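# Load four cartons onto cart and park it

## Task

Move all four cartons from the desk onto the utility cart so that none overhangs any tray edge, then bring the cart into the yellow bay with every one of its four wheels fully inside the tape and none touching it. Finish by releasing everything and backing the robot away. The robot must stay upright and not tilted, and the result must hold without the robot supporting it.

## Robot and tools

ROBOT. A Hello Robot Stretch 4 with a single arm: an omni-wheel base, a lift riding up a mast, an arm that telescopes forward, a three-joint wrist (yaw, pitch, roll) and a two-finger gripper. It stands about 1.6 m tall, and the rim of its base lies within 0.23 m of the base origin. Loose objects may occasionally be nudged by something outside your control.

FRAMES. Base frame: origin on the floor below the base centre, x ahead, y to the left, z upward. hand_pose (link pinch, a point between the open fingertips) is reported in this frame and may be a little off. Odometry frame = the base frame as it was when the scene began. base_odometry counts wheel rotation only, so slipping reads as travel; heading runs -3.142 to 3.142, left positive.

execute_actions. Argument "actions" is a list holding one action, or empty to just read state and images. "cameras" picks which images come back: head_camera, head_left_camera, head_right_camera, wrist_camera or "all" (omitted or null = all, [] = none). An action contains "base", "joints" or both, with optional "pace" and "contact_limits"; or it contains only "end_of_arm": "enable_torque" to revive wrist or gripper motors that shut off. Motions in one action begin together and may end at different moments; none runs past 15 s.
- base: exactly one key, an offset counted from the base position in the latest state report. translate_m (metres, forward +, -2 to 2), strafe_m (metres, left +, -2 to 2), rotate_rad (radians, counter-clockwise seen from above +, -3.2 to 3.2).
- joints: absolute targets by name. lift_m 0 to 1.2 m; arm_m 0 to 0.55 m; wrist_yaw_rad -1.134 to 4.276 (0 ahead, + left, 3.14 stowed; past 3.4 the arm may block it); wrist_pitch_rad -1.117 to 4.259 (0 level, 1.57 pointing down); wrist_roll_rad -1.117 to 4.259 (0 = fingers level, + turns clockwise viewed from behind); gripper_m -0.038 to 0.141, fingertip gap in metres (under 0 the tips squeeze each other). "Done" tolerances: ±0.004 for lift, arm, gripper; ±0.02 yaw and roll; ±0.05 pitch. Out-of-range joint targets are clipped and flagged; any other bad value or unknown key rejects the call with no motion.
- pace: "slow", "default" (if omitted), "fast", "max". Base speed 0.1/0.3/0.4/0.6 m/s and turning 1/2/3/4 rad/s respectively; with the lift above 0.2 these shrink, down to 0.3 m/s and 1 rad/s at lift 1.2.
- contact_limits: only arm_m, 0 (gentlest) to 0.75 (strongest), 0.5 if omitted; the arm halts on contact beyond it.
A joint or the base left out of an action may keep driving toward an earlier target without the status showing it. If a result reports a stop, the later execute_actions, wait and finished_scene calls in the same reply are skipped.

wait: "seconds" 0 to 10; commands nothing and returns state and images. zoom_image: "camera" plus "region" [x0, y0, x1, y1] in pixels of that camera's latest full image, top-left origin, at most 504 by 504. read_manual: licence texts only, no motion. finished_scene: "scene" = the current scene number (1 or 2); it ends the scene once the last command is held, cannot be undone, and reports success. Replying with no tool call also ends things.

RESULTS. lidar_m: 12 rough distances in metres from the base origin, 30-degree sectors, first straight ahead then counter-clockwise (4th left, 7th rear, 10th right); "-" means nothing seen or closer than 0.25 m. It sees roughly 0.15 m up to robot height, can miss glass, thin legs and much behind. wrist_depth_mm: 7x7 grid from top left of median depths, 100 to 2000 mm, "-" unknown; the robot's own body appears. turned_by_wheels vs turned_by_imu: a gap above about 0.1 rad means a collision or slip, and the heading error is about their difference. base_tilt in degrees (forward/right +), with a fixed bias up to 1.5. base_status and joint_status: "done"; "off_target" (resting short, maybe still pushing); "contact_stop_at_<key>" (that part went slack; a slack lift can sag under load, slack wheels can roll); "limit_stop_at_<name>", e.g. own_body or tilt (leaning over 6 degrees: lift, arm, wheels go slack and ignore commands); "time_out"; "torque_fault" (wrist/gripper motor went limp, send enable_torque). on_its_own lists uncommanded behaviour; "held at" is a target, not a position. motor_effort: percent of maximum, + toward higher values, bracket = peak of last action, noisy with fixed offsets; effort at rest out of range suggests a load or a push. For wheel_0, wheel_1, wheel_2, + turns the base right.

GRIPPER. Command a gap smaller than the object to grasp; a smaller value squeezes harder and pulls the item toward the wrist by up to a third of the shortfall. Neither the reading nor "done" proves a grasp; a firm squeeze at a target of 0 or more shows in gripper_m effort. Tips pressing on a surface below can jam: raise the lift.

TIPS AND HAZARDS. To unfold at the start, send lift_m 0.4 with wrist_yaw_rad 0 together. Tilting the gripper up (pitch below -0.2) while rolled (roll below -0.4 or above 4) risks own-body stops. Driving or turning with over 1 kg held and arm_m above 0.2 can topple the robot, worse at fast paces; steady pushing or pulling, especially with a high gripper or high contact limit, can too. A level gripper with over about 2 kg, or pressing the gripper into something, trips a torque fault. Avoid drops, slams, hard collisions and knocking things over. The world keeps running while you think, and the robot holds its last command meanwhile. Cameras: head_camera looks forward and down from the mast top (turn the base to look around); the two fisheyes look steeper and show the base and arm; wrist_camera looks along the fingers.

Each tool is called after "Emit:" as name(argument=value, ...), one argument or row to a line, values as JSON.

## Session

Emit:
execute_actions(
  actions=[],
)

Scene clock: 0.00 s.
base_odometry: x=+0.000 y=+0.000 heading=+0.000 (m, m, rad; odometry frame)
turned_by_wheels: +0.000 (rad since the last result)
turned_by_imu: +0.000 (rad since the last result)
base_tilt: forward=+0.6 right=-0.7 (deg)
lidar_m: 1.86 0.95 0.92 1.02 2.04 2.01 2.17 0.82 0.77 1.83 1.69 1.69
base_status: not commanded
joint_positions: lift_m=+0.291 arm_m=+0.002 wrist_yaw_rad=+3.180 wrist_pitch_rad=-0.011 wrist_roll_rad=-0.015 gripper_m=+0.057
joint_status: not commanded
motor_effort: lift_m=+20 arm_m=-1 wrist_yaw_rad=+0 wrist_pitch_rad=-8 wrist_roll_rad=+1 gripper_m=-1 wheel_0=+0 wheel_1=+0 wheel_2=+0 (%)
hand_pose: x=-0.1192 y=+0.0764 z=+0.4728 quat_wxyz=(-0.019, +0.006, -0.007, +1.000) (m; base frame)
wrist_depth_mm: - 136 153 - - 1983 1756 / - 110 135 - - - 1708 / - 113 135 - - 1983 1808 / - 135 168 - - 1983 1808 / 208 - - - - 1983 1756 / 597 1661 200 1921 198 1863 1708 / 991 1138 1255 140 1229 1160 1229
pictures: head_camera, head_left_camera, head_right_camera, wrist_camera
Images, in order (width x height): head_camera 420x560, head_left_camera 420x672, head_right_camera 420x672, wrist_camera 616x392.

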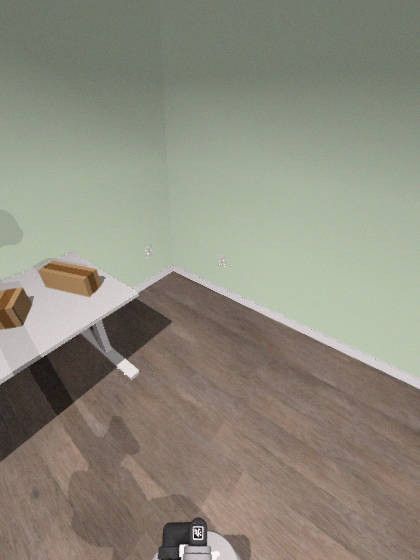

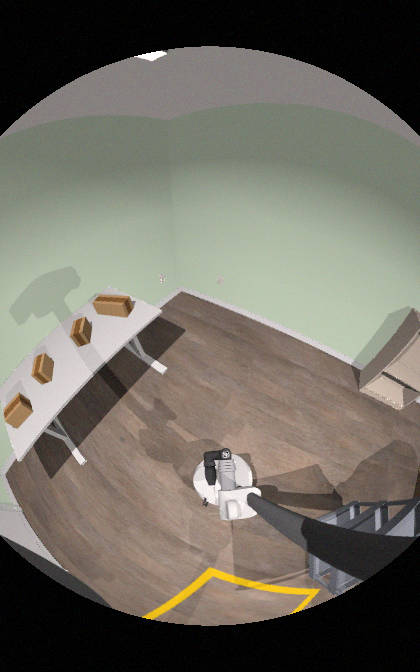

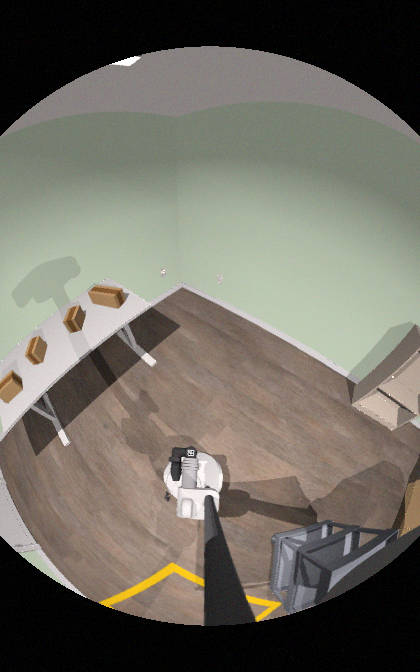

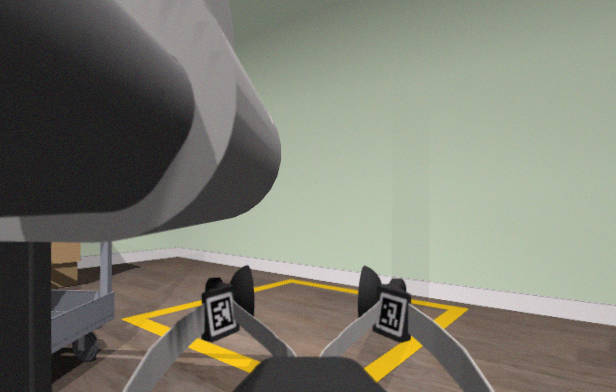

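Emit:
execute_actions(
  actions=[
    {"base":{"rotate_rad":-2.3},"joints":{"lift_m":0.4,"wrist_yaw_rad":0}},
  ],
)

Scene clock: 5.13 s.
base_odometry: x=+0.000 y=+0.000 heading=-2.300 (m, m, rad; odometry frame)
turned_by_wheels: -2.300 (rad since the last result)
turned_by_imu: -2.245 (rad since the last result)
base_tilt: forward=+0.6 right=-0.7 (deg)
lidar_m: 0.75 2.20 1.71 1.70 1.75 1.03 0.93 0.98 1.27 2.00 2.06 1.05
base_status: done
joint_positions: lift_m=+0.400 arm_m=+0.002 wrist_yaw_rad=+0.000 wrist_pitch_rad=-0.011 wrist_roll_rad=-0.015 gripper_m=+0.057
joint_status: all done
motor_effort: lift_m=+22(24) arm_m=-1(1) wrist_yaw_rad=-1(6) wrist_pitch_rad=-8(8) wrist_roll_rad=-2(1) gripper_m=+0(2) wheel_0=+0(5) wheel_1=-1(6) wheel_2=-2(6) (%)
hand_pose: x=+0.4609 y=-0.0873 z=+0.5813 quat_wxyz=(+1.000, -0.007, -0.006, +0.000) (m; base frame)
wrist_depth_mm: - - - - - - - / - - 640 647 - - - / - - 788 931 917 - - / - - - - - - - / - - 707 1160 866 - - / - - 199 707 198 - - / 1430 1366 1008 140 1042 1366 1499
pictures: head_camera, head_left_camera, head_right_camera, wrist_camera
Images, in order (width x height): head_camera 420x560, head_left_camera 420x672, head_right_camera 420x672, wrist_camera 616x392.

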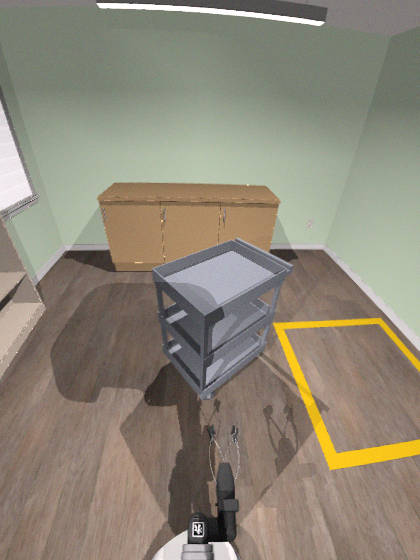

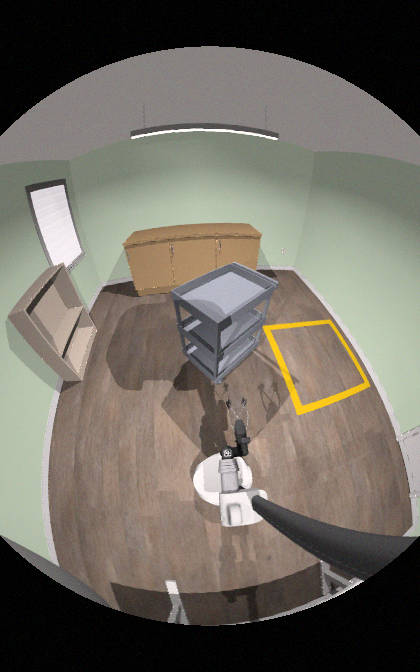

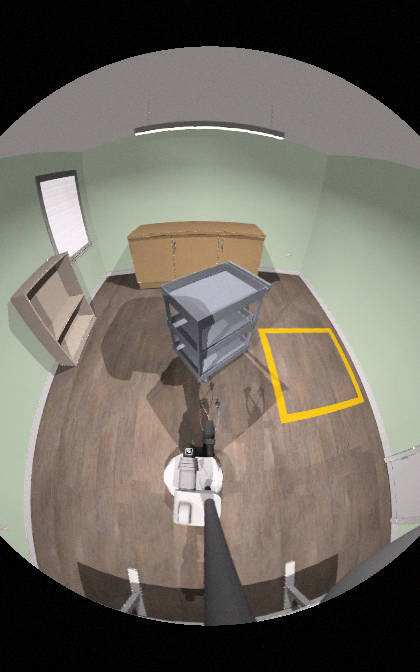

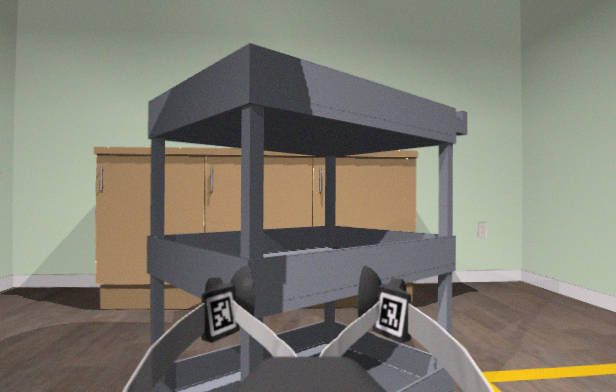

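Emit:
zoom_image(
  camera="head_camera",
  region=[130, 220, 420, 480],
)

Region (130, 220, 420, 480) of head_camera's 420x560 image, scaled by 1.738, with more detail than that image has; it fills the top 452 rows of this view, and the rest is white.

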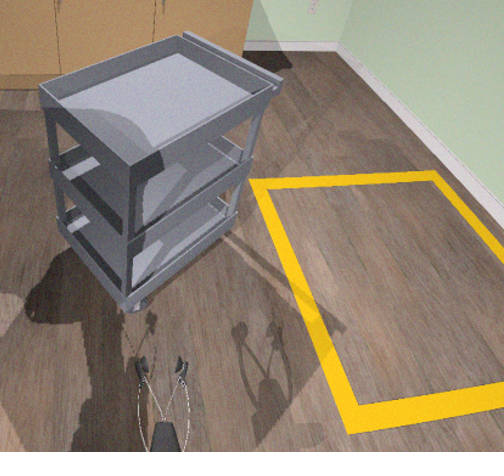

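Emit:
execute_actions(
  actions=[
    {"base":{"rotate_rad":3.1},"joints":{"lift_m":0.7}},
  ],
)

Scene clock: 35.23 s.
base_odometry: x=+0.000 y=+0.000 heading=+0.800 (m, m, rad; odometry frame)
turned_by_wheels: +3.100 (rad since the last result)
turned_by_imu: +3.029 (rad since the last result)
base_tilt: forward=+0.7 right=-0.8 (deg)
lidar_m: 0.92 0.93 1.20 1.99 2.01 1.22 0.79 1.07 1.71 1.70 1.72 1.04
base_status: done
joint_positions: lift_m=+0.700 arm_m=+0.002 wrist_yaw_rad=+0.000 wrist_pitch_rad=-0.011 wrist_roll_rad=-0.015 gripper_m=+0.057
joint_status: all done
motor_effort: lift_m=+23(26) arm_m=-1(1) wrist_yaw_rad=-1(1) wrist_pitch_rad=-8(9) wrist_roll_rad=-1(0) gripper_m=+0(0) wheel_0=+0(6) wheel_1=+2(5) wheel_2=+1(8) (%)
hand_pose: x=+0.4609 y=-0.0874 z=+0.8813 quat_wxyz=(+1.000, -0.007, -0.006, +0.000) (m; base frame)
wrist_depth_mm: 1430 1499 1576 1576 1661 1708 1756 / 1464 1464 1537 1576 1661 1756 1863 / 1397 1464 1499 1576 1661 1708 1808 / 1430 1499 1537 1618 1661 1708 1808 / 1255 1060 1255 1205 1042 1756 1756 / 798 831 199 854 198 1708 1808 / 1430 1430 1537 140 1618 1756 1756
pictures: head_camera, head_left_camera, head_right_camera, wrist_camera
Images, in order (width x height): head_camera 420x560, head_left_camera 420x672, head_right_camera 420x672, wrist_camera 616x392.

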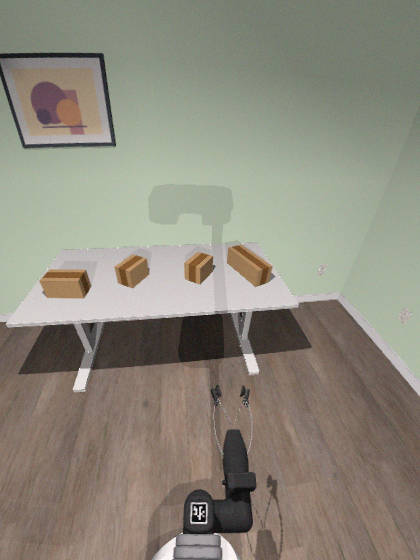

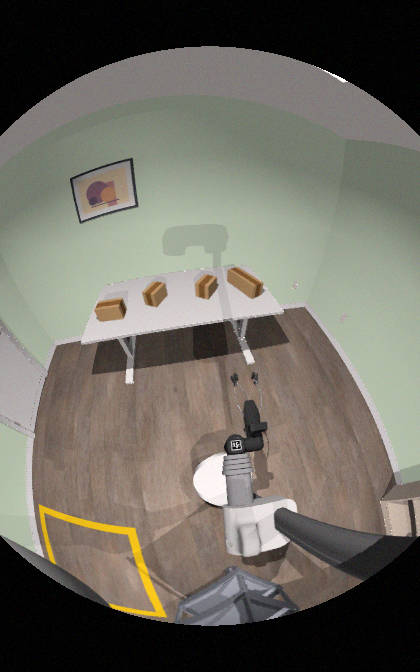

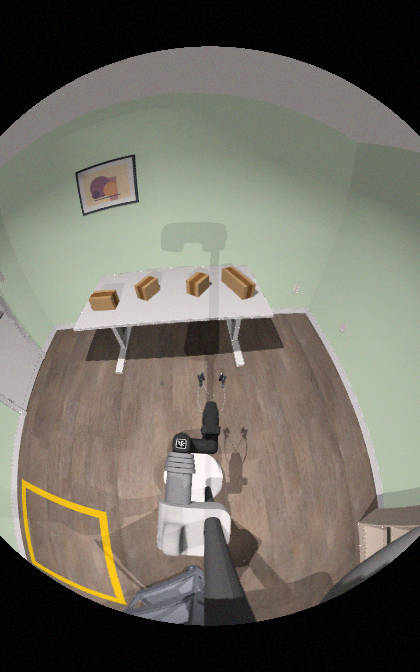

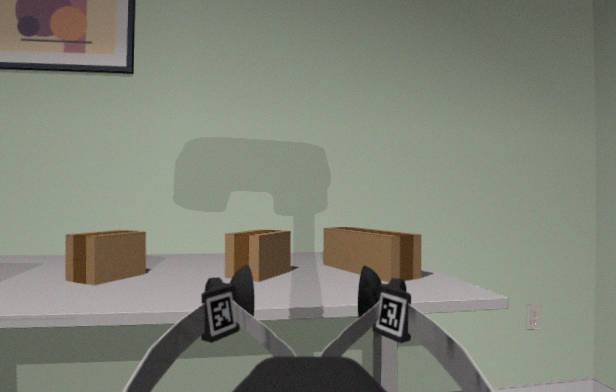

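Emit:
zoom_image(
  camera="head_camera",
  region=[0, 220, 310, 400],
)

Region (0, 220, 310, 400) of head_camera's 420x560 image, scaled by 1.626, with more detail than that image has; it fills the top 293 rows of this view, and the rest is white.

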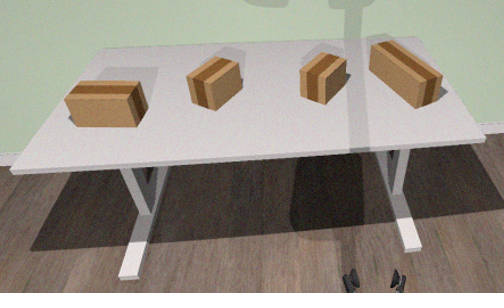

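Emit:
execute_actions(
  actions=[
    {"base":{"rotate_rad":3.05},"joints":{"lift_m":0.15,"gripper_m":0.1}},
  ],
)

Scene clock: 92.30 s.
base_odometry: x=+0.000 y=+0.000 heading=-2.433 (m, m, rad; odometry frame)
turned_by_wheels: +3.050 (rad since the last result)
turned_by_imu: +2.980 (rad since the last result)
base_tilt: forward=+0.6 right=-0.7 (deg)
lidar_m: 0.76 0.90 1.71 1.70 1.72 1.12 0.93 0.94 1.12 2.00 1.98 2.35
base_status: done
joint_positions: lift_m=+0.150 arm_m=+0.002 wrist_yaw_rad=+0.000 wrist_pitch_rad=-0.011 wrist_roll_rad=-0.015 gripper_m=+0.100
joint_status: all done
motor_effort: lift_m=+16(20) arm_m=-1(1) wrist_yaw_rad=-1(0) wrist_pitch_rad=-8(8) wrist_roll_rad=+0(0) gripper_m=+1(2) wheel_0=-1(7) wheel_1=+0(6) wheel_2=+0(9) (%)
hand_pose: x=+0.4610 y=-0.0874 z=+0.3318 quat_wxyz=(+1.000, -0.007, -0.006, +0.000) (m; base frame)
wrist_depth_mm: - 809 878 917 - - - / - - 1308 - - - - / 1921 585 676 878 - - - / 1983 - - - - - - / 1983 1078 1308 - - - - / 1098 585 212 917 204 1366 1336 / 854 615 798 142 891 820 946
pictures: head_camera, head_left_camera, head_right_camera, wrist_camera
Images, in order (width x height): head_camera 420x560, head_left_camera 420x672, head_right_camera 420x672, wrist_camera 616x392.

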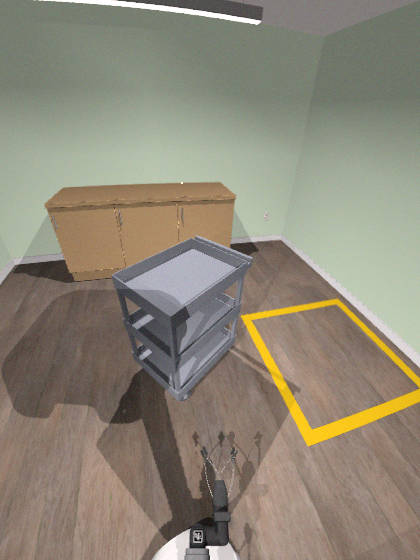

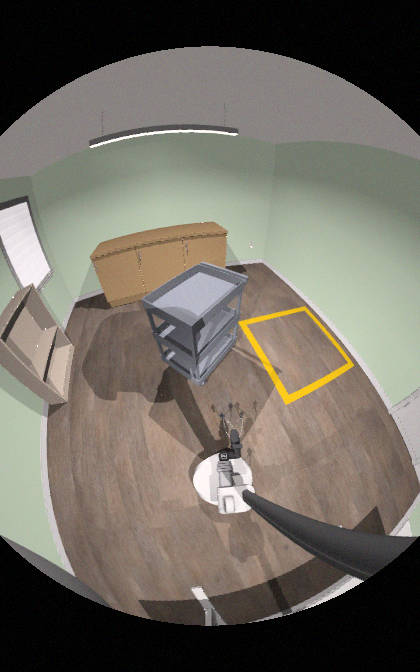

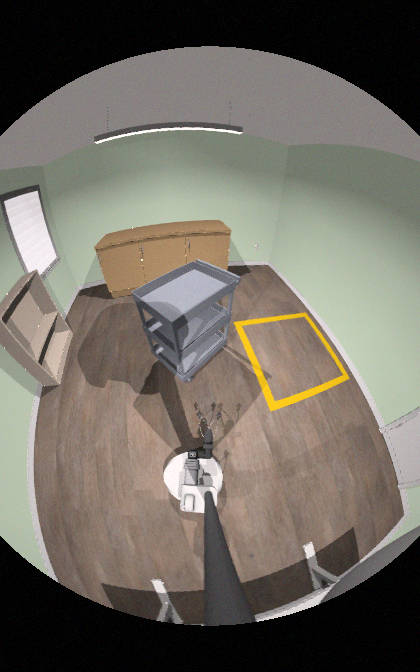

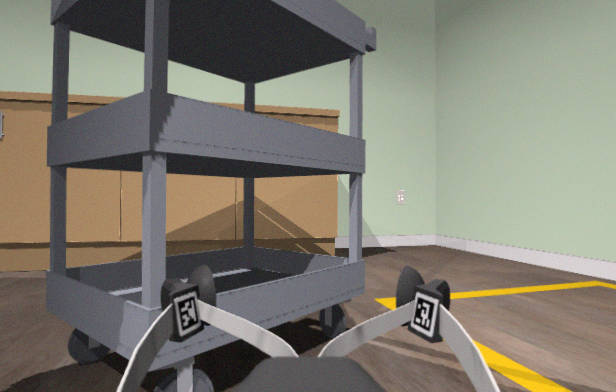

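Emit:
zoom_image(
  camera="wrist_camera",
  region=[40, 230, 400, 392],
)

Emit:
zoom_image(
  camera="head_camera",
  region=[100, 220, 420, 460],
)

Region (40, 230, 400, 392) of wrist_camera's 616x392 image, scaled by 1.400; it fills the top 227 rows of this view, and the rest is white.

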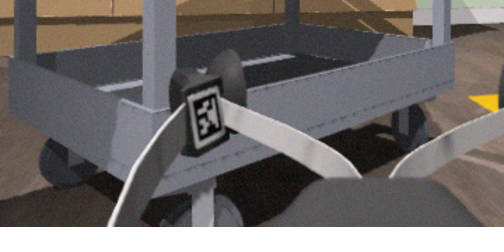

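Region (100, 220, 420, 460) of head_camera's 420x560 image, scaled by 1.575, with more detail than that image has; it fills the top 378 rows of this view, and the rest is white.

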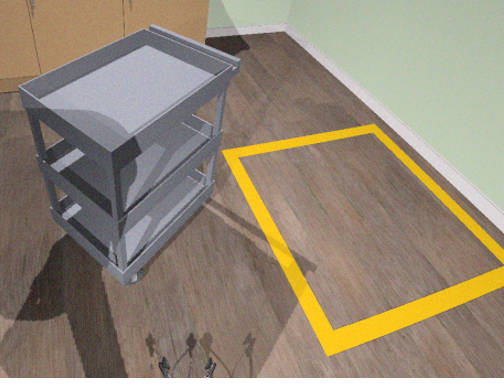

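Emit:
execute_actions(
  actions=[
    {"base":{"strafe_m":-0.125},"joints":{"arm_m":0.15}},
  ],
  cameras=[],
)

Emit:
execute_actions(
  actions=[
    {"base":{"translate_m":0.4}},
  ],
  cameras=["head_camera","wrist_camera"],
)

Scene clock: 124.43 s.
base_odometry: x=-0.081 y=+0.095 heading=-2.433 (m, m, rad; odometry frame)
turned_by_wheels: +0.000 (rad since the last result)
turned_by_imu: +0.001 (rad since the last result)
base_tilt: forward=+0.7 right=-0.7 (deg)
lidar_m: 0.87 0.82 1.84 1.82 1.82 1.07 0.91 0.89 1.04 1.88 1.89 2.18
base_status: done
joint_positions: lift_m=+0.150 arm_m=+0.149 wrist_yaw_rad=+0.000 wrist_pitch_rad=-0.011 wrist_roll_rad=-0.015 gripper_m=+0.100
joint_status: all done
motor_effort: lift_m=+16(16) arm_m=+6(7) wrist_yaw_rad=+0(1) wrist_pitch_rad=-8(9) wrist_roll_rad=-2(1) gripper_m=-3(1) wheel_0=-1(8) wheel_1=+2(9) wheel_2=-1(2) (%)
hand_pose: x=+0.6083 y=-0.0874 z=+0.3318 quat_wxyz=(+1.000, -0.007, -0.006, +0.000) (m; base frame)
wrist_depth_mm: - 878 891 917 - - 1921 / 455 - - - - - 1921 / 480 569 676 878 - - 1863 / 1808 1921 - - - - 1863 / 1863 1921 1160 - - - 1921 / 788 732 211 891 204 1336 1336 / 462 508 831 141 891 809 931
pictures: none
No camera images: the call's "cameras" was empty. Leave "cameras" out to get every camera's image.

Scene clock: 127.23 s.
base_odometry: x=-0.385 y=-0.165 heading=-2.433 (m, m, rad; odometry frame)
turned_by_wheels: +0.000 (rad since the last result)
turned_by_imu: -0.001 (rad since the last result)
base_tilt: forward=+0.7 right=-0.7 (deg)
lidar_m: 0.53 0.46 1.87 1.74 1.92 1.52 1.30 1.29 2.05 1.78 1.79 2.07
base_status: done
joint_positions: lift_m=+0.150 arm_m=+0.149 wrist_yaw_rad=+0.000 wrist_pitch_rad=-0.011 wrist_roll_rad=-0.015 gripper_m=+0.100
joint_status: not commanded
motor_effort: lift_m=+16(16) arm_m=+6(6) wrist_yaw_rad=+0(0) wrist_pitch_rad=-8(8) wrist_roll_rad=+0(1) gripper_m=+0(1) wheel_0=+1(6) wheel_1=-1(4) wheel_2=+0(8) (%)
hand_pose: x=+0.6083 y=-0.0874 z=+0.3318 quat_wxyz=(+1.000, -0.007, -0.006, +0.000) (m; base frame)
wrist_depth_mm: 240 278 353 - - - 1808 / 250 286 343 439 - - 1808 / 462 462 462 473 - - 1808 / 1464 1618 1618 1756 - - 1863 / 1576 1618 1708 1808 - - 1808 / 640 707 211 1118 204 1366 1336 / 517 492 535 142 878 820 931
pictures: head_camera, wrist_camera
Images, in order (width x height): head_camera 420x560, wrist_camera 616x392.

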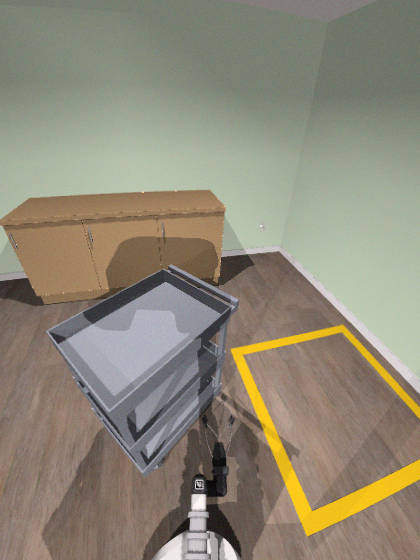

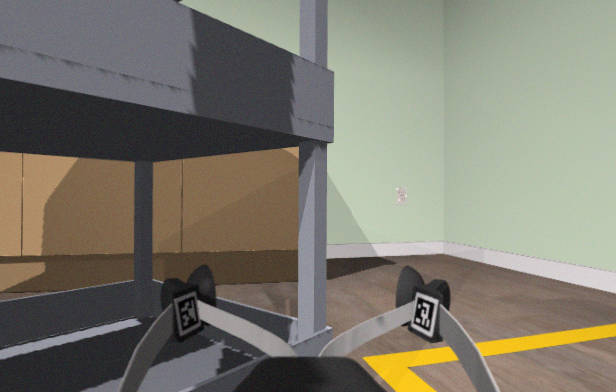

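Emit:
execute_actions(
  actions=[
    {"base":{"translate_m":0.13},"joints":{"arm_m":0.25}},
  ],
  cameras=["head_camera","wrist_camera"],
)

Scene clock: 137.10 s.
base_odometry: x=-0.484 y=-0.250 heading=-2.433 (m, m, rad; odometry frame)
turned_by_wheels: +0.000 (rad since the last result)
turned_by_imu: +0.001 (rad since the last result)
base_tilt: forward=+0.7 right=-0.7 (deg)
lidar_m: 0.43 0.36 0.37 1.74 1.96 1.62 1.42 1.41 2.01 1.74 1.74 2.06
base_status: done
joint_positions: lift_m=+0.150 arm_m=+0.249 wrist_yaw_rad=+0.000 wrist_pitch_rad=-0.012 wrist_roll_rad=-0.015 gripper_m=+0.100
joint_status: all done
motor_effort: lift_m=+16(16) arm_m=+6(7) wrist_yaw_rad=-1(1) wrist_pitch_rad=-8(8) wrist_roll_rad=-1(1) gripper_m=-2(0) wheel_0=+1(5) wheel_1=+0(5) wheel_2=+0(9) (%)
hand_pose: x=+0.7084 y=-0.0874 z=+0.3318 quat_wxyz=(+1.000, -0.007, -0.006, +0.000) (m; base frame)
wrist_depth_mm: 155 155 167 208 - - 1756 / 232 233 235 234 - - 1708 / 462 1336 1430 245 - - 1708 / 1281 1366 1464 244 - - 1756 / 1281 1397 1464 243 - - 1708 / 504 1336 212 243 203 1366 1336 / 488 433 866 142 891 820 946
pictures: head_camera, wrist_camera
Images, in order (width x height): head_camera 420x560, wrist_camera 616x392.

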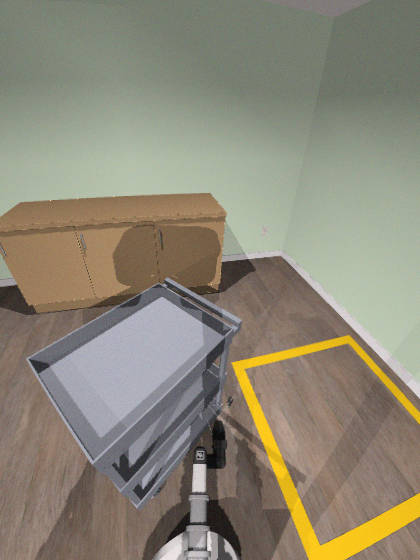

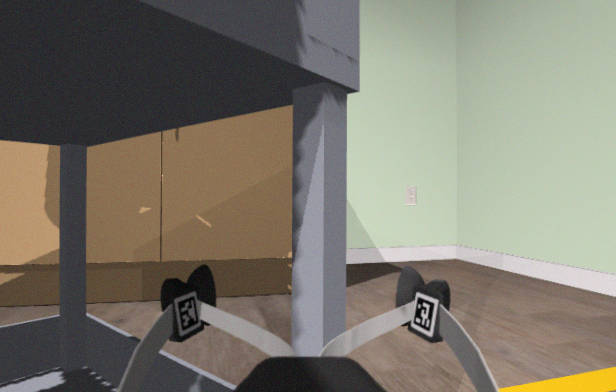

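Emit:
execute_actions(
  actions=[
    {"joints":{"arm_m":0.285}},
  ],
  cameras=[],
)

Emit:
execute_actions(
  actions=[
    {"joints":{"gripper_m":-0.005}},
  ],
  cameras=["head_camera","wrist_camera"],
)

Scene clock: 144.37 s.
base_odometry: x=-0.484 y=-0.250 heading=-2.433 (m, m, rad; odometry frame)
turned_by_wheels: +0.000 (rad since the last result)
turned_by_imu: +0.001 (rad since the last result)
base_tilt: forward=+0.7 right=-0.7 (deg)
lidar_m: 0.43 0.36 0.37 1.73 1.98 1.66 1.44 1.45 2.03 1.77 1.74 2.06
base_status: not commanded
joint_positions: lift_m=+0.150 arm_m=+0.284 wrist_yaw_rad=+0.000 wrist_pitch_rad=-0.012 wrist_roll_rad=-0.015 gripper_m=+0.100
joint_status: all done
motor_effort: lift_m=+16(16) arm_m=+6(6) wrist_yaw_rad=-1(1) wrist_pitch_rad=-8(8) wrist_roll_rad=+1(1) gripper_m=+0(1) wheel_0=+1(1) wheel_1=+0(0) wheel_2=+0(1) (%)
hand_pose: x=+0.7433 y=-0.0874 z=+0.3318 quat_wxyz=(+1.000, -0.007, -0.006, +0.000) (m; base frame)
wrist_depth_mm: 156 156 157 180 - - 1756 / 234 236 236 203 - - 1708 / 466 1366 1397 208 - - 1708 / 854 1336 1397 208 - - 1756 / 854 1336 1430 208 - - 1756 / 477 1336 212 208 204 1336 1336 / 466 413 891 141 878 831 946
pictures: none
No camera images: the call's "cameras" was empty. Leave "cameras" out to get every camera's image.

Scene clock: 146.20 s.
base_odometry: x=-0.484 y=-0.250 heading=-2.434 (m, m, rad; odometry frame)
turned_by_wheels: -0.001 (rad since the last result)
turned_by_imu: +0.000 (rad since the last result)
base_tilt: forward=+0.7 right=-0.8 (deg)
lidar_m: 0.44 0.34 0.37 1.74 1.97 1.66 1.41 1.41 2.03 1.75 1.73 2.03
base_status: not commanded
joint_positions: lift_m=+0.150 arm_m=+0.284 wrist_yaw_rad=-0.001 wrist_pitch_rad=-0.011 wrist_roll_rad=-0.015 gripper_m=-0.004
joint_status: all done
motor_effort: lift_m=+16(16) arm_m=+4(6) wrist_yaw_rad=+3(15) wrist_pitch_rad=-8(8) wrist_roll_rad=-1(2) gripper_m=-16(16) wheel_0=-2(3) wheel_1=-2(2) wheel_2=-2(2) (%)
hand_pose: x=+0.7435 y=-0.0877 z=+0.3318 quat_wxyz=(+1.000, -0.007, -0.006, -0.001) (m; base frame)
wrist_depth_mm: 155 156 157 177 - - 1756 / 233 236 236 196 - - 1708 / 459 1308 1397 196 - - 1708 / 1229 1336 1430 195 - - 1756 / 1255 1336 1464 195 - - 1708 / 1182 1336 187 195 186 1366 1336 / 455 370 854 185 820 759 931
pictures: head_camera, wrist_camera
Images, in order (width x height): head_camera 420x560, wrist_camera 616x392.

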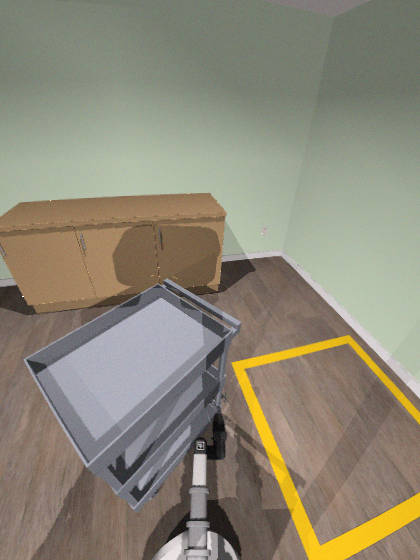

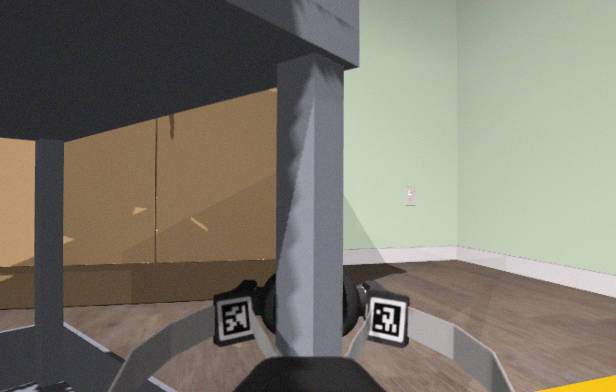

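Gripped. Test a slow strafe.

Emit:
execute_actions(
  actions=[
    {"base":{"strafe_m":-0.25},"pace":"slow"},
  ],
  cameras=["head_camera","wrist_camera"],
)

Scene clock: 153.37 s.
base_odometry: x=-0.646 y=-0.060 heading=-2.433 (m, m, rad; odometry frame)
turned_by_wheels: +0.000 (rad since the last result)
turned_by_imu: +0.004 (rad since the last result)
base_tilt: forward=+0.6 right=-0.7 (deg)
lidar_m: 0.49 0.39 0.41 1.98 2.19 1.60 1.39 1.33 1.76 1.49 1.51 1.75
base_status: done
joint_positions: lift_m=+0.150 arm_m=+0.284 wrist_yaw_rad=+0.003 wrist_pitch_rad=-0.011 wrist_roll_rad=-0.015 gripper_m=-0.005
joint_status: not commanded
motor_effort: lift_m=+16(16) arm_m=+4(4) wrist_yaw_rad=-9(32) wrist_pitch_rad=-8(8) wrist_roll_rad=+0(1) gripper_m=-13(13) wheel_0=+4(15) wheel_1=+1(4) wheel_2=+1(7) (%)
hand_pose: x=+0.7439 y=-0.0865 z=+0.3318 quat_wxyz=(+1.000, -0.007, -0.006, +0.002) (m; base frame)
wrist_depth_mm: 155 156 157 181 - 1921 1499 / 234 236 236 189 - 1921 1430 / 466 1366 1464 189 - 1921 1464 / 1308 1366 1464 189 - 1863 1430 / 1308 1430 1499 189 - 1863 1430 / 1229 1336 186 189 187 1308 1336 / 480 355 820 180 820 778 946
pictures: head_camera, wrist_camera
Images, in order (width x height): head_camera 420x560, wrist_camera 616x392.

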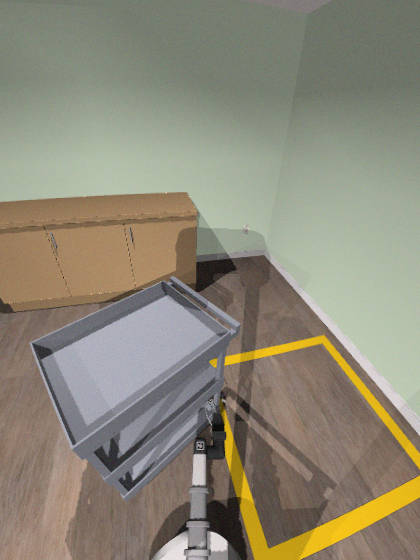

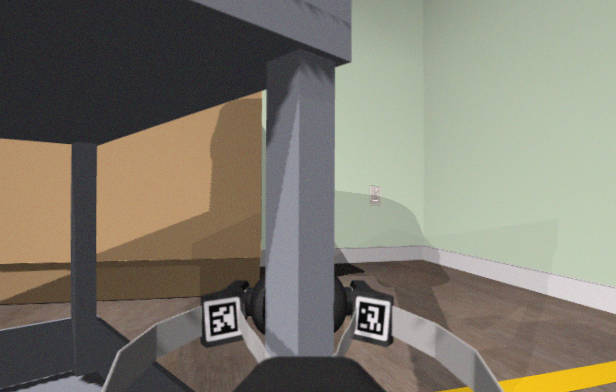

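Emit:
execute_actions(
  actions=[
    {"base":{"strafe_m":-0.4},"joints":{"arm_m":0.2},"pace":"slow"},
  ],
  cameras=["head_camera","head_left_camera","wrist_camera"],
)

Scene clock: 170.23 s.
base_odometry: x=-0.907 y=+0.243 heading=-2.433 (m, m, rad; odometry frame)
turned_by_wheels: +0.001 (rad since the last result)
turned_by_imu: +0.005 (rad since the last result)
base_tilt: forward=+0.6 right=-0.7 (deg)
lidar_m: 0.45 0.38 0.39 2.36 2.59 1.50 1.25 2.03 1.30 1.11 1.12 1.31
base_status: done
joint_positions: lift_m=+0.150 arm_m=+0.201 wrist_yaw_rad=+0.004 wrist_pitch_rad=-0.011 wrist_roll_rad=-0.015 gripper_m=-0.005
joint_status: all done
motor_effort: lift_m=+16(16) arm_m=-4(7) wrist_yaw_rad=-12(26) wrist_pitch_rad=-9(9) wrist_roll_rad=+1(0) gripper_m=-7(12) wheel_0=+6(12) wheel_1=+2(4) wheel_2=+2(5) (%)
hand_pose: x=+0.6605 y=-0.0862 z=+0.3318 quat_wxyz=(+1.000, -0.007, -0.006, +0.002) (m; base frame)
wrist_depth_mm: 154 155 156 168 - 1397 1078 / 231 235 235 176 - 1397 1078 / 466 466 - 176 - 1397 1060 / 1499 1537 - 176 - 1430 1060 / 1499 1618 - 176 1983 1366 1060 / 1308 1205 186 176 1229 1255 1042 / 473 462 820 159 768 866 931
pictures: head_camera, head_left_camera, wrist_camera
Images, in order (width x height): head_camera 420x560, head_left_camera 420x672, wrist_camera 616x392.

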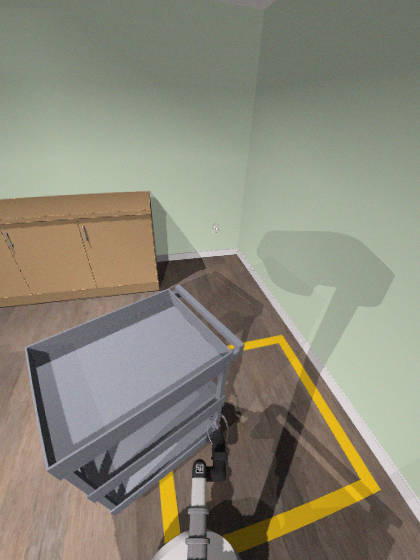

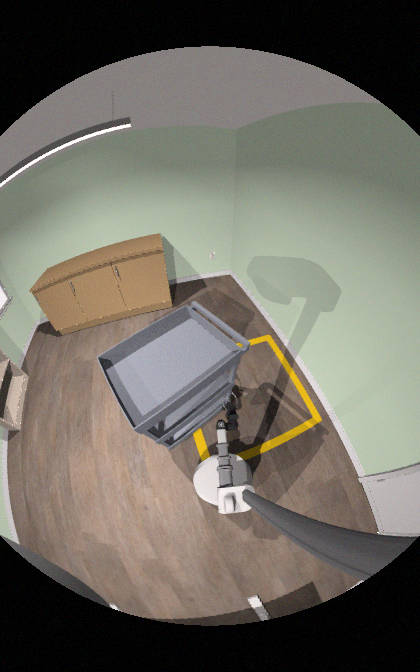

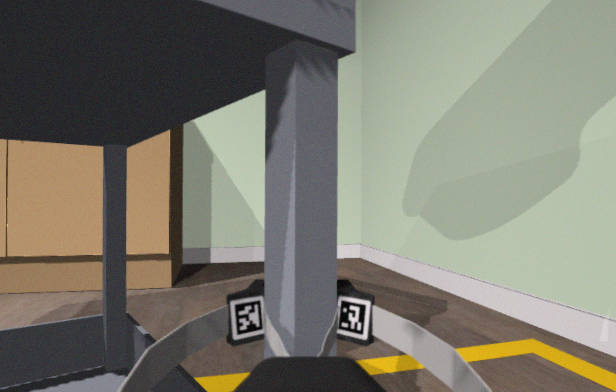

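Emit:
execute_actions(
  actions=[
    {"base":{"strafe_m":-0.5},"joints":{"arm_m":0.23},"pace":"slow"},
  ],
  cameras=["head_camera","head_left_camera","wrist_camera"],
)

Scene clock: 191.50 s.
base_odometry: x=-1.233 y=+0.623 heading=-2.432 (m, m, rad; odometry frame)
turned_by_wheels: +0.001 (rad since the last result)
turned_by_imu: +0.006 (rad since the last result)
base_tilt: forward=+0.6 right=-0.7 (deg)
lidar_m: 0.42 0.34 0.31 2.86 3.06 1.32 1.23 1.31 0.73 0.64 0.65 0.78
base_status: done
joint_positions: lift_m=+0.150 arm_m=+0.229 wrist_yaw_rad=+0.005 wrist_pitch_rad=-0.011 wrist_roll_rad=-0.015 gripper_m=-0.005
joint_status: all done
on_its_own: wrist_yaw_rad is at rest, and its effort (-14) is outside its rest range (-13 to +13)
motor_effort: lift_m=+16(16) arm_m=+5(7) wrist_yaw_rad=-14(21) wrist_pitch_rad=-8(9) wrist_roll_rad=-2(1) gripper_m=-8(9) wheel_0=+3(12) wheel_1=+1(3) wheel_2=+2(4) (%)
hand_pose: x=+0.6889 y=-0.0861 z=+0.3318 quat_wxyz=(+1.000, -0.007, -0.006, +0.002) (m; base frame)
wrist_depth_mm: 155 155 156 167 1025 691 535 / 232 233 236 178 1042 699 539 / 462 - - 177 1025 691 535 / 991 - - 178 1042 683 535 / 1008 - - 177 1008 683 535 / 466 1366 189 176 842 683 539 / 462 389 831 169 788 627 535
pictures: head_camera, head_left_camera, wrist_camera
Images, in order (width x height): head_camera 420x560, head_left_camera 420x672, wrist_camera 616x392.

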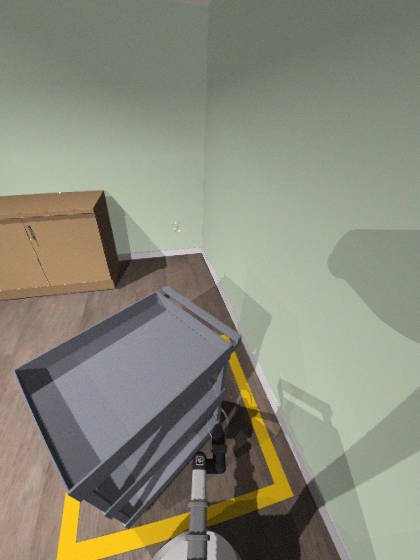

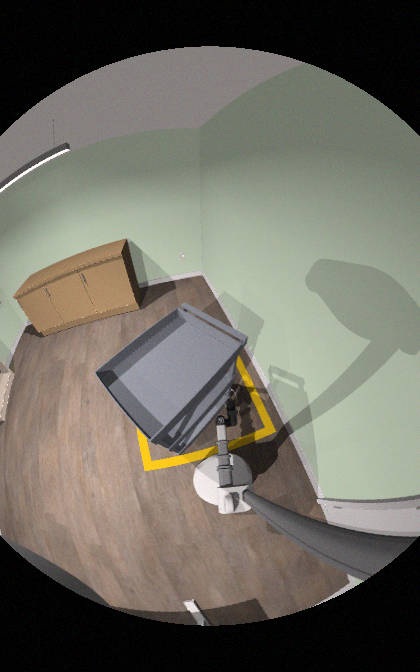

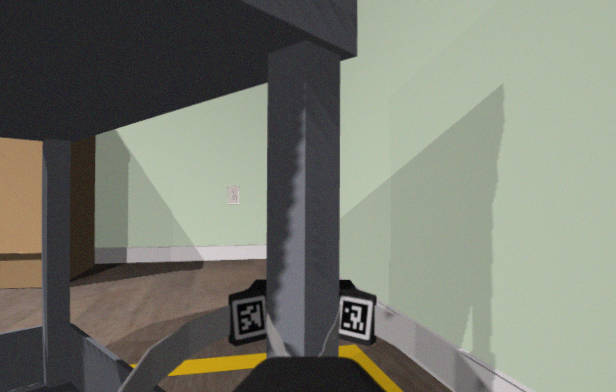

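Emit:
execute_actions(
  actions=[
    {"joints":{"gripper_m":0.1}},
  ],
  cameras=[],
)

Emit:
execute_actions(
  actions=[
    {"base":{"translate_m":-0.35},"joints":{"arm_m":0.0}},
  ],
  cameras=[],
)

Emit:
execute_actions(
  actions=[
    {"base":{"strafe_m":0.41}},
  ],
  cameras=["head_camera","head_left_camera","wrist_camera"],
)

Scene clock: 208.27 s.
base_odometry: x=-1.233 y=+0.623 heading=-2.432 (m, m, rad; odometry frame)
turned_by_wheels: +0.000 (rad since the last result)
turned_by_imu: +0.001 (rad since the last result)
base_tilt: forward=+0.6 right=-0.7 (deg)
lidar_m: 0.39 0.32 0.31 2.87 3.08 1.31 1.26 1.32 0.77 0.65 0.62 0.76
base_status: not commanded
joint_positions: lift_m=+0.150 arm_m=+0.229 wrist_yaw_rad=+0.000 wrist_pitch_rad=-0.011 wrist_roll_rad=-0.015 gripper_m=+0.100
joint_status: all done
motor_effort: lift_m=+16(16) arm_m=+5(5) wrist_yaw_rad=-1(14) wrist_pitch_rad=-8(9) wrist_roll_rad=-3(2) gripper_m=+0(7) wheel_0=+2(4) wheel_1=+2(1) wheel_2=+0(2) (%)
hand_pose: x=+0.6885 y=-0.0873 z=+0.3318 quat_wxyz=(+1.000, -0.007, -0.006, +0.000) (m; base frame)
wrist_depth_mm: 155 156 156 171 1025 683 525 / 233 234 235 181 1025 683 530 / 455 - - 180 1025 683 535 / 1537 - - 181 1008 683 535 / 1576 - - 181 991 676 530 / 1182 1281 212 181 203 640 525 / 452 402 866 142 842 621 525
pictures: none
No camera images: the call's "cameras" was empty. Leave "cameras" out to get every camera's image.

Scene clock: 210.93 s.
base_odometry: x=-0.967 y=+0.851 heading=-2.432 (m, m, rad; odometry frame)
turned_by_wheels: +0.000 (rad since the last result)
turned_by_imu: +0.002 (rad since the last result)
base_tilt: forward=+0.6 right=-0.7 (deg)
lidar_m: 0.67 0.59 2.93 2.92 1.65 0.93 0.89 1.48 0.85 0.72 0.73 0.86
base_status: done
joint_positions: lift_m=+0.150 arm_m=+0.002 wrist_yaw_rad=+0.000 wrist_pitch_rad=-0.011 wrist_roll_rad=-0.015 gripper_m=+0.100
joint_status: all done
joint sent to its limit — the command would take arm_m past its lower limit, so that joint was sent only as far as its limit.
motor_effort: lift_m=+16(16) arm_m=-6(7) wrist_yaw_rad=+1(1) wrist_pitch_rad=-8(9) wrist_roll_rad=-2(1) gripper_m=+0(0) wheel_0=+1(6) wheel_1=-1(5) wheel_2=-2(8) (%)
hand_pose: x=+0.4618 y=-0.0875 z=+0.3318 quat_wxyz=(+1.000, -0.007, -0.006, +0.000) (m; base frame)
wrist_depth_mm: - 866 866 1983 1336 891 699 / 418 500 - - 1336 878 691 / 449 517 609 750 1336 891 691 / - - - - 1336 904 691 / - - - 1921 1308 891 691 / 768 798 211 831 204 842 691 / 421 466 750 141 878 778 683
pictures: none
No camera images: the call's "cameras" was empty. Leave "cameras" out to get every camera's image.

Scene clock: 213.63 s.
base_odometry: x=-0.700 y=+0.539 heading=-2.432 (m, m, rad; odometry frame)
turned_by_wheels: +0.000 (rad since the last result)
turned_by_imu: +0.000 (rad since the last result)
base_tilt: forward=+0.7 right=-0.7 (deg)
lidar_m: 0.52 0.86 2.60 2.52 2.59 1.06 0.86 1.68 1.30 1.12 1.11 0.62
base_status: done
joint_positions: lift_m=+0.150 arm_m=+0.002 wrist_yaw_rad=+0.000 wrist_pitch_rad=-0.011 wrist_roll_rad=-0.015 gripper_m=+0.100
joint_status: not commanded
motor_effort: lift_m=+17(17) arm_m=-6(6) wrist_yaw_rad=+0(0) wrist_pitch_rad=-9(8) wrist_roll_rad=-1(2) gripper_m=-2(1) wheel_0=+1(7) wheel_1=-1(9) wheel_2=+0(1) (%)
hand_pose: x=+0.4618 y=-0.0874 z=+0.3317 quat_wxyz=(+1.000, -0.007, -0.006, +0.000) (m; base frame)
wrist_depth_mm: - - - 330 809 798 1118 / - 615 413 329 389 768 1118 / 1983 591 459 351 445 661 1118 / 1983 - - - - 1430 1138 / - - - 946 1983 1430 1138 / 1308 615 211 676 204 741 1098 / 866 530 430 142 436 615 931
pictures: head_camera, head_left_camera, wrist_camera
Images, in order (width x height): head_camera 420x560, head_left_camera 420x672, wrist_camera 616x392.

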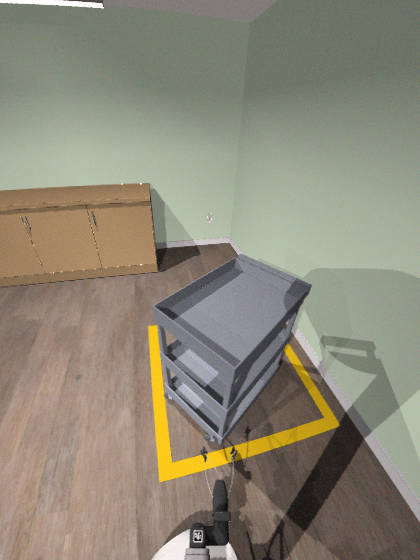

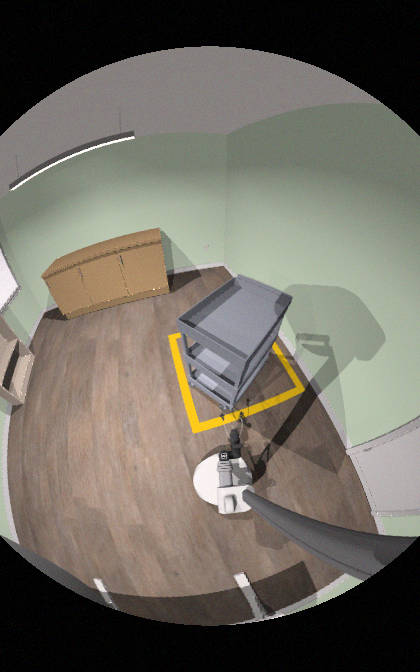

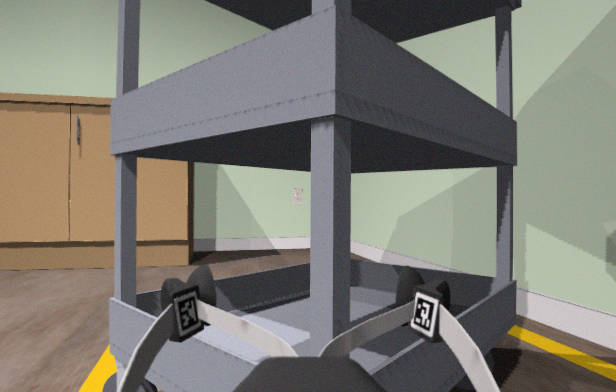

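Emit:
zoom_image(
  camera="head_camera",
  region=[130, 240, 360, 490],
)

Region (130, 240, 360, 490) of head_camera's 420x560 image, scaled by 2.016, with more detail than that image has; it fills the left 464 columns of this view, and the rest is white.

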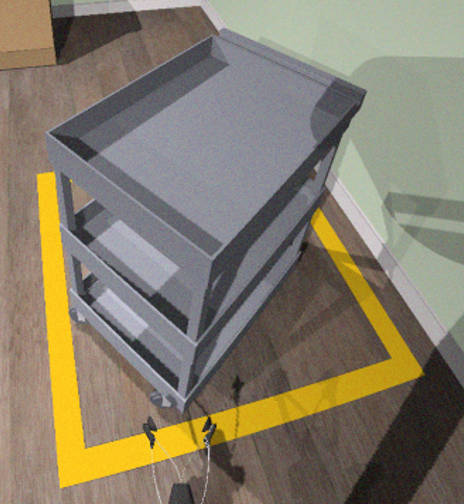

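Emit:
execute_actions(
  actions=[
    {"base":{"strafe_m":-0.02},"joints":{"arm_m":0.17}},
  ],
  cameras=["wrist_camera"],
)

Emit:
execute_actions(
  actions=[
    {"joints":{"arm_m":0.36},"pace":"slow"},
  ],
  cameras=["head_camera","wrist_camera"],
)

Scene clock: 238.10 s.
base_odometry: x=-0.713 y=+0.555 heading=-2.433 (m, m, rad; odometry frame)
turned_by_wheels: +0.000 (rad since the last result)
turned_by_imu: +0.001 (rad since the last result)
base_tilt: forward=+0.7 right=-0.7 (deg)
lidar_m: 0.52 0.86 2.67 2.54 2.59 1.06 0.88 1.64 1.27 1.11 1.08 0.66
base_status: done
joint_positions: lift_m=+0.150 arm_m=+0.169 wrist_yaw_rad=+0.000 wrist_pitch_rad=-0.011 wrist_roll_rad=-0.015 gripper_m=+0.100
joint_status: all done
motor_effort: lift_m=+17(17) arm_m=+6(6) wrist_yaw_rad=-1(0) wrist_pitch_rad=-8(8) wrist_roll_rad=-1(1) gripper_m=-3(1) wheel_0=+0(7) wheel_1=+0(7) wheel_2=-1(1) (%)
hand_pose: x=+0.6284 y=-0.0874 z=+0.3317 quat_wxyz=(+1.000, -0.007, -0.006, +0.000) (m; base frame)
wrist_depth_mm: 436 249 183 155 188 296 1025 / 375 262 233 160 231 294 991 / 445 466 466 160 459 449 976 / 1118 1921 - 160 - 1366 1008 / 1138 - - 160 1921 1366 1008 / 466 559 211 160 204 668 976 / 445 492 539 141 539 433 809
pictures: wrist_camera
Images, in order (width x height): wrist_camera 616x392.

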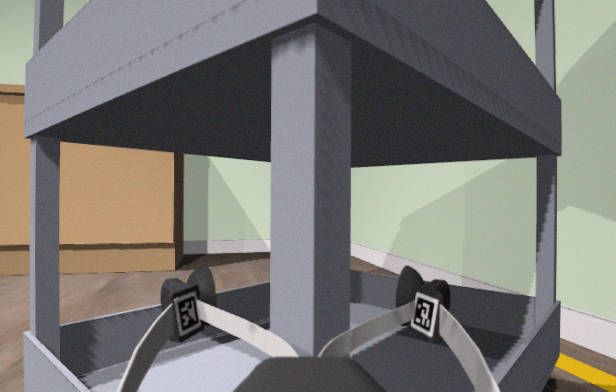

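Scene clock: 241.27 s.
base_odometry: x=-0.713 y=+0.555 heading=-2.433 (m, m, rad; odometry frame)
turned_by_wheels: +0.000 (rad since the last result)
turned_by_imu: +0.001 (rad since the last result)
base_tilt: forward=+0.7 right=-0.7 (deg)
lidar_m: 0.69 2.38 2.64 2.51 2.60 1.06 0.88 1.66 1.25 1.09 1.11 0.83
base_status: not commanded
joint_positions: lift_m=+0.150 arm_m=+0.359 wrist_yaw_rad=-0.002 wrist_pitch_rad=-0.012 wrist_roll_rad=-0.015 gripper_m=+0.100
joint_status: all done
motor_effort: lift_m=+17(17) arm_m=+7(12) wrist_yaw_rad=+7(16) wrist_pitch_rad=-8(8) wrist_roll_rad=+0(0) gripper_m=+0(2) wheel_0=+2(3) wheel_1=-1(1) wheel_2=-4(5) (%)
hand_pose: x=+0.8179 y=-0.0881 z=+0.3318 quat_wxyz=(+1.000, -0.007, -0.006, -0.001) (m; base frame)
wrist_depth_mm: - 273 169 132 157 189 244 / 1708 296 236 132 235 232 256 / 1708 466 466 132 459 455 445 / 1708 1756 - 132 1808 1308 991 / 1708 1661 - 131 1756 1308 1008 / 1281 466 603 132 676 654 621 / 854 466 508 126 500 496 525
pictures: head_camera, wrist_camera
Images, in order (width x height): head_camera 420x560, wrist_camera 616x392.

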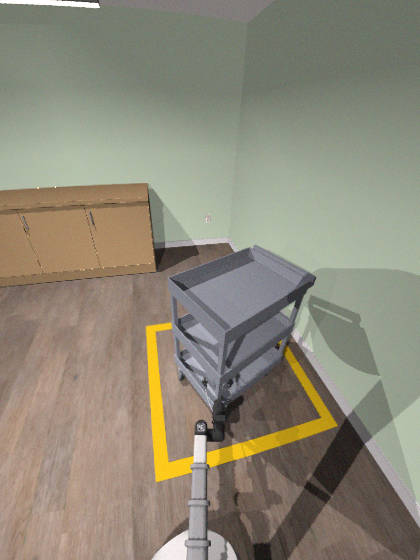

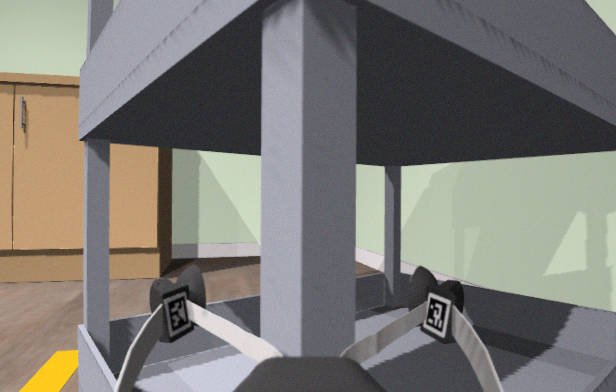

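Emit:
execute_actions(
  actions=[
    {"base":{"strafe_m":0.12},"pace":"slow"},
  ],
  cameras=["head_camera","wrist_camera"],
)

Scene clock: 258.00 s.
base_odometry: x=-0.635 y=+0.464 heading=-2.433 (m, m, rad; odometry frame)
turned_by_wheels: -0.001 (rad since the last result)
turned_by_imu: +0.000 (rad since the last result)
base_tilt: forward=+0.7 right=-0.7 (deg)
lidar_m: 0.74 2.35 2.52 2.41 2.52 1.08 0.92 0.92 1.40 1.22 1.22 0.84
base_status: done
joint_positions: lift_m=+0.150 arm_m=+0.359 wrist_yaw_rad=-0.003 wrist_pitch_rad=-0.012 wrist_roll_rad=-0.015 gripper_m=+0.100
joint_status: not commanded
motor_effort: lift_m=+17(17) arm_m=+6(7) wrist_yaw_rad=+9(16) wrist_pitch_rad=-7(8) wrist_roll_rad=-3(1) gripper_m=+1(1) wheel_0=-3(10) wheel_1=-1(4) wheel_2=-4(6) (%)
hand_pose: x=+0.8180 y=-0.0883 z=+0.3318 quat_wxyz=(+1.000, -0.007, -0.006, -0.002) (m; base frame)
wrist_depth_mm: - - 559 229 182 213 246 / 1661 1756 387 260 191 232 254 / 1661 1708 480 466 190 455 445 / 1661 1756 - - 190 1397 1138 / 1708 1708 - - 190 1366 1118 / 1308 1308 211 683 186 741 661 / 854 820 480 140 186 496 530
pictures: head_camera, wrist_camera
Images, in order (width x height): head_camera 420x560, wrist_camera 616x392.

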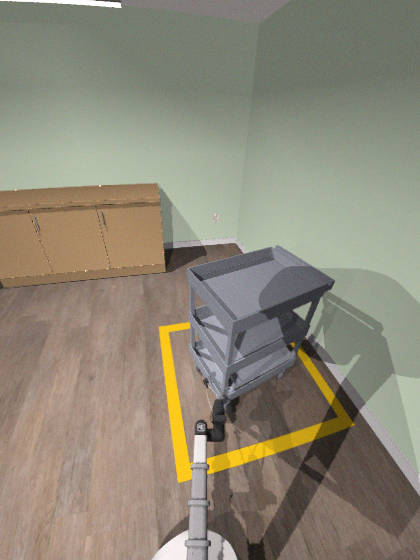

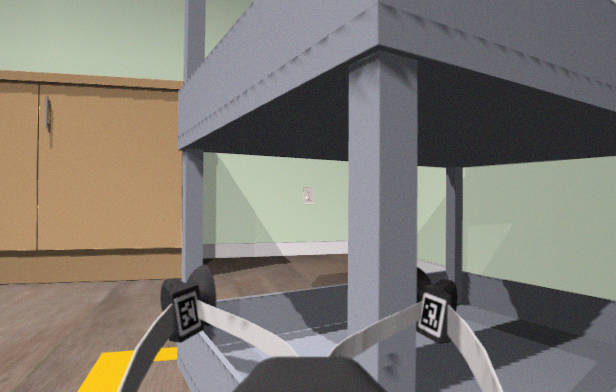

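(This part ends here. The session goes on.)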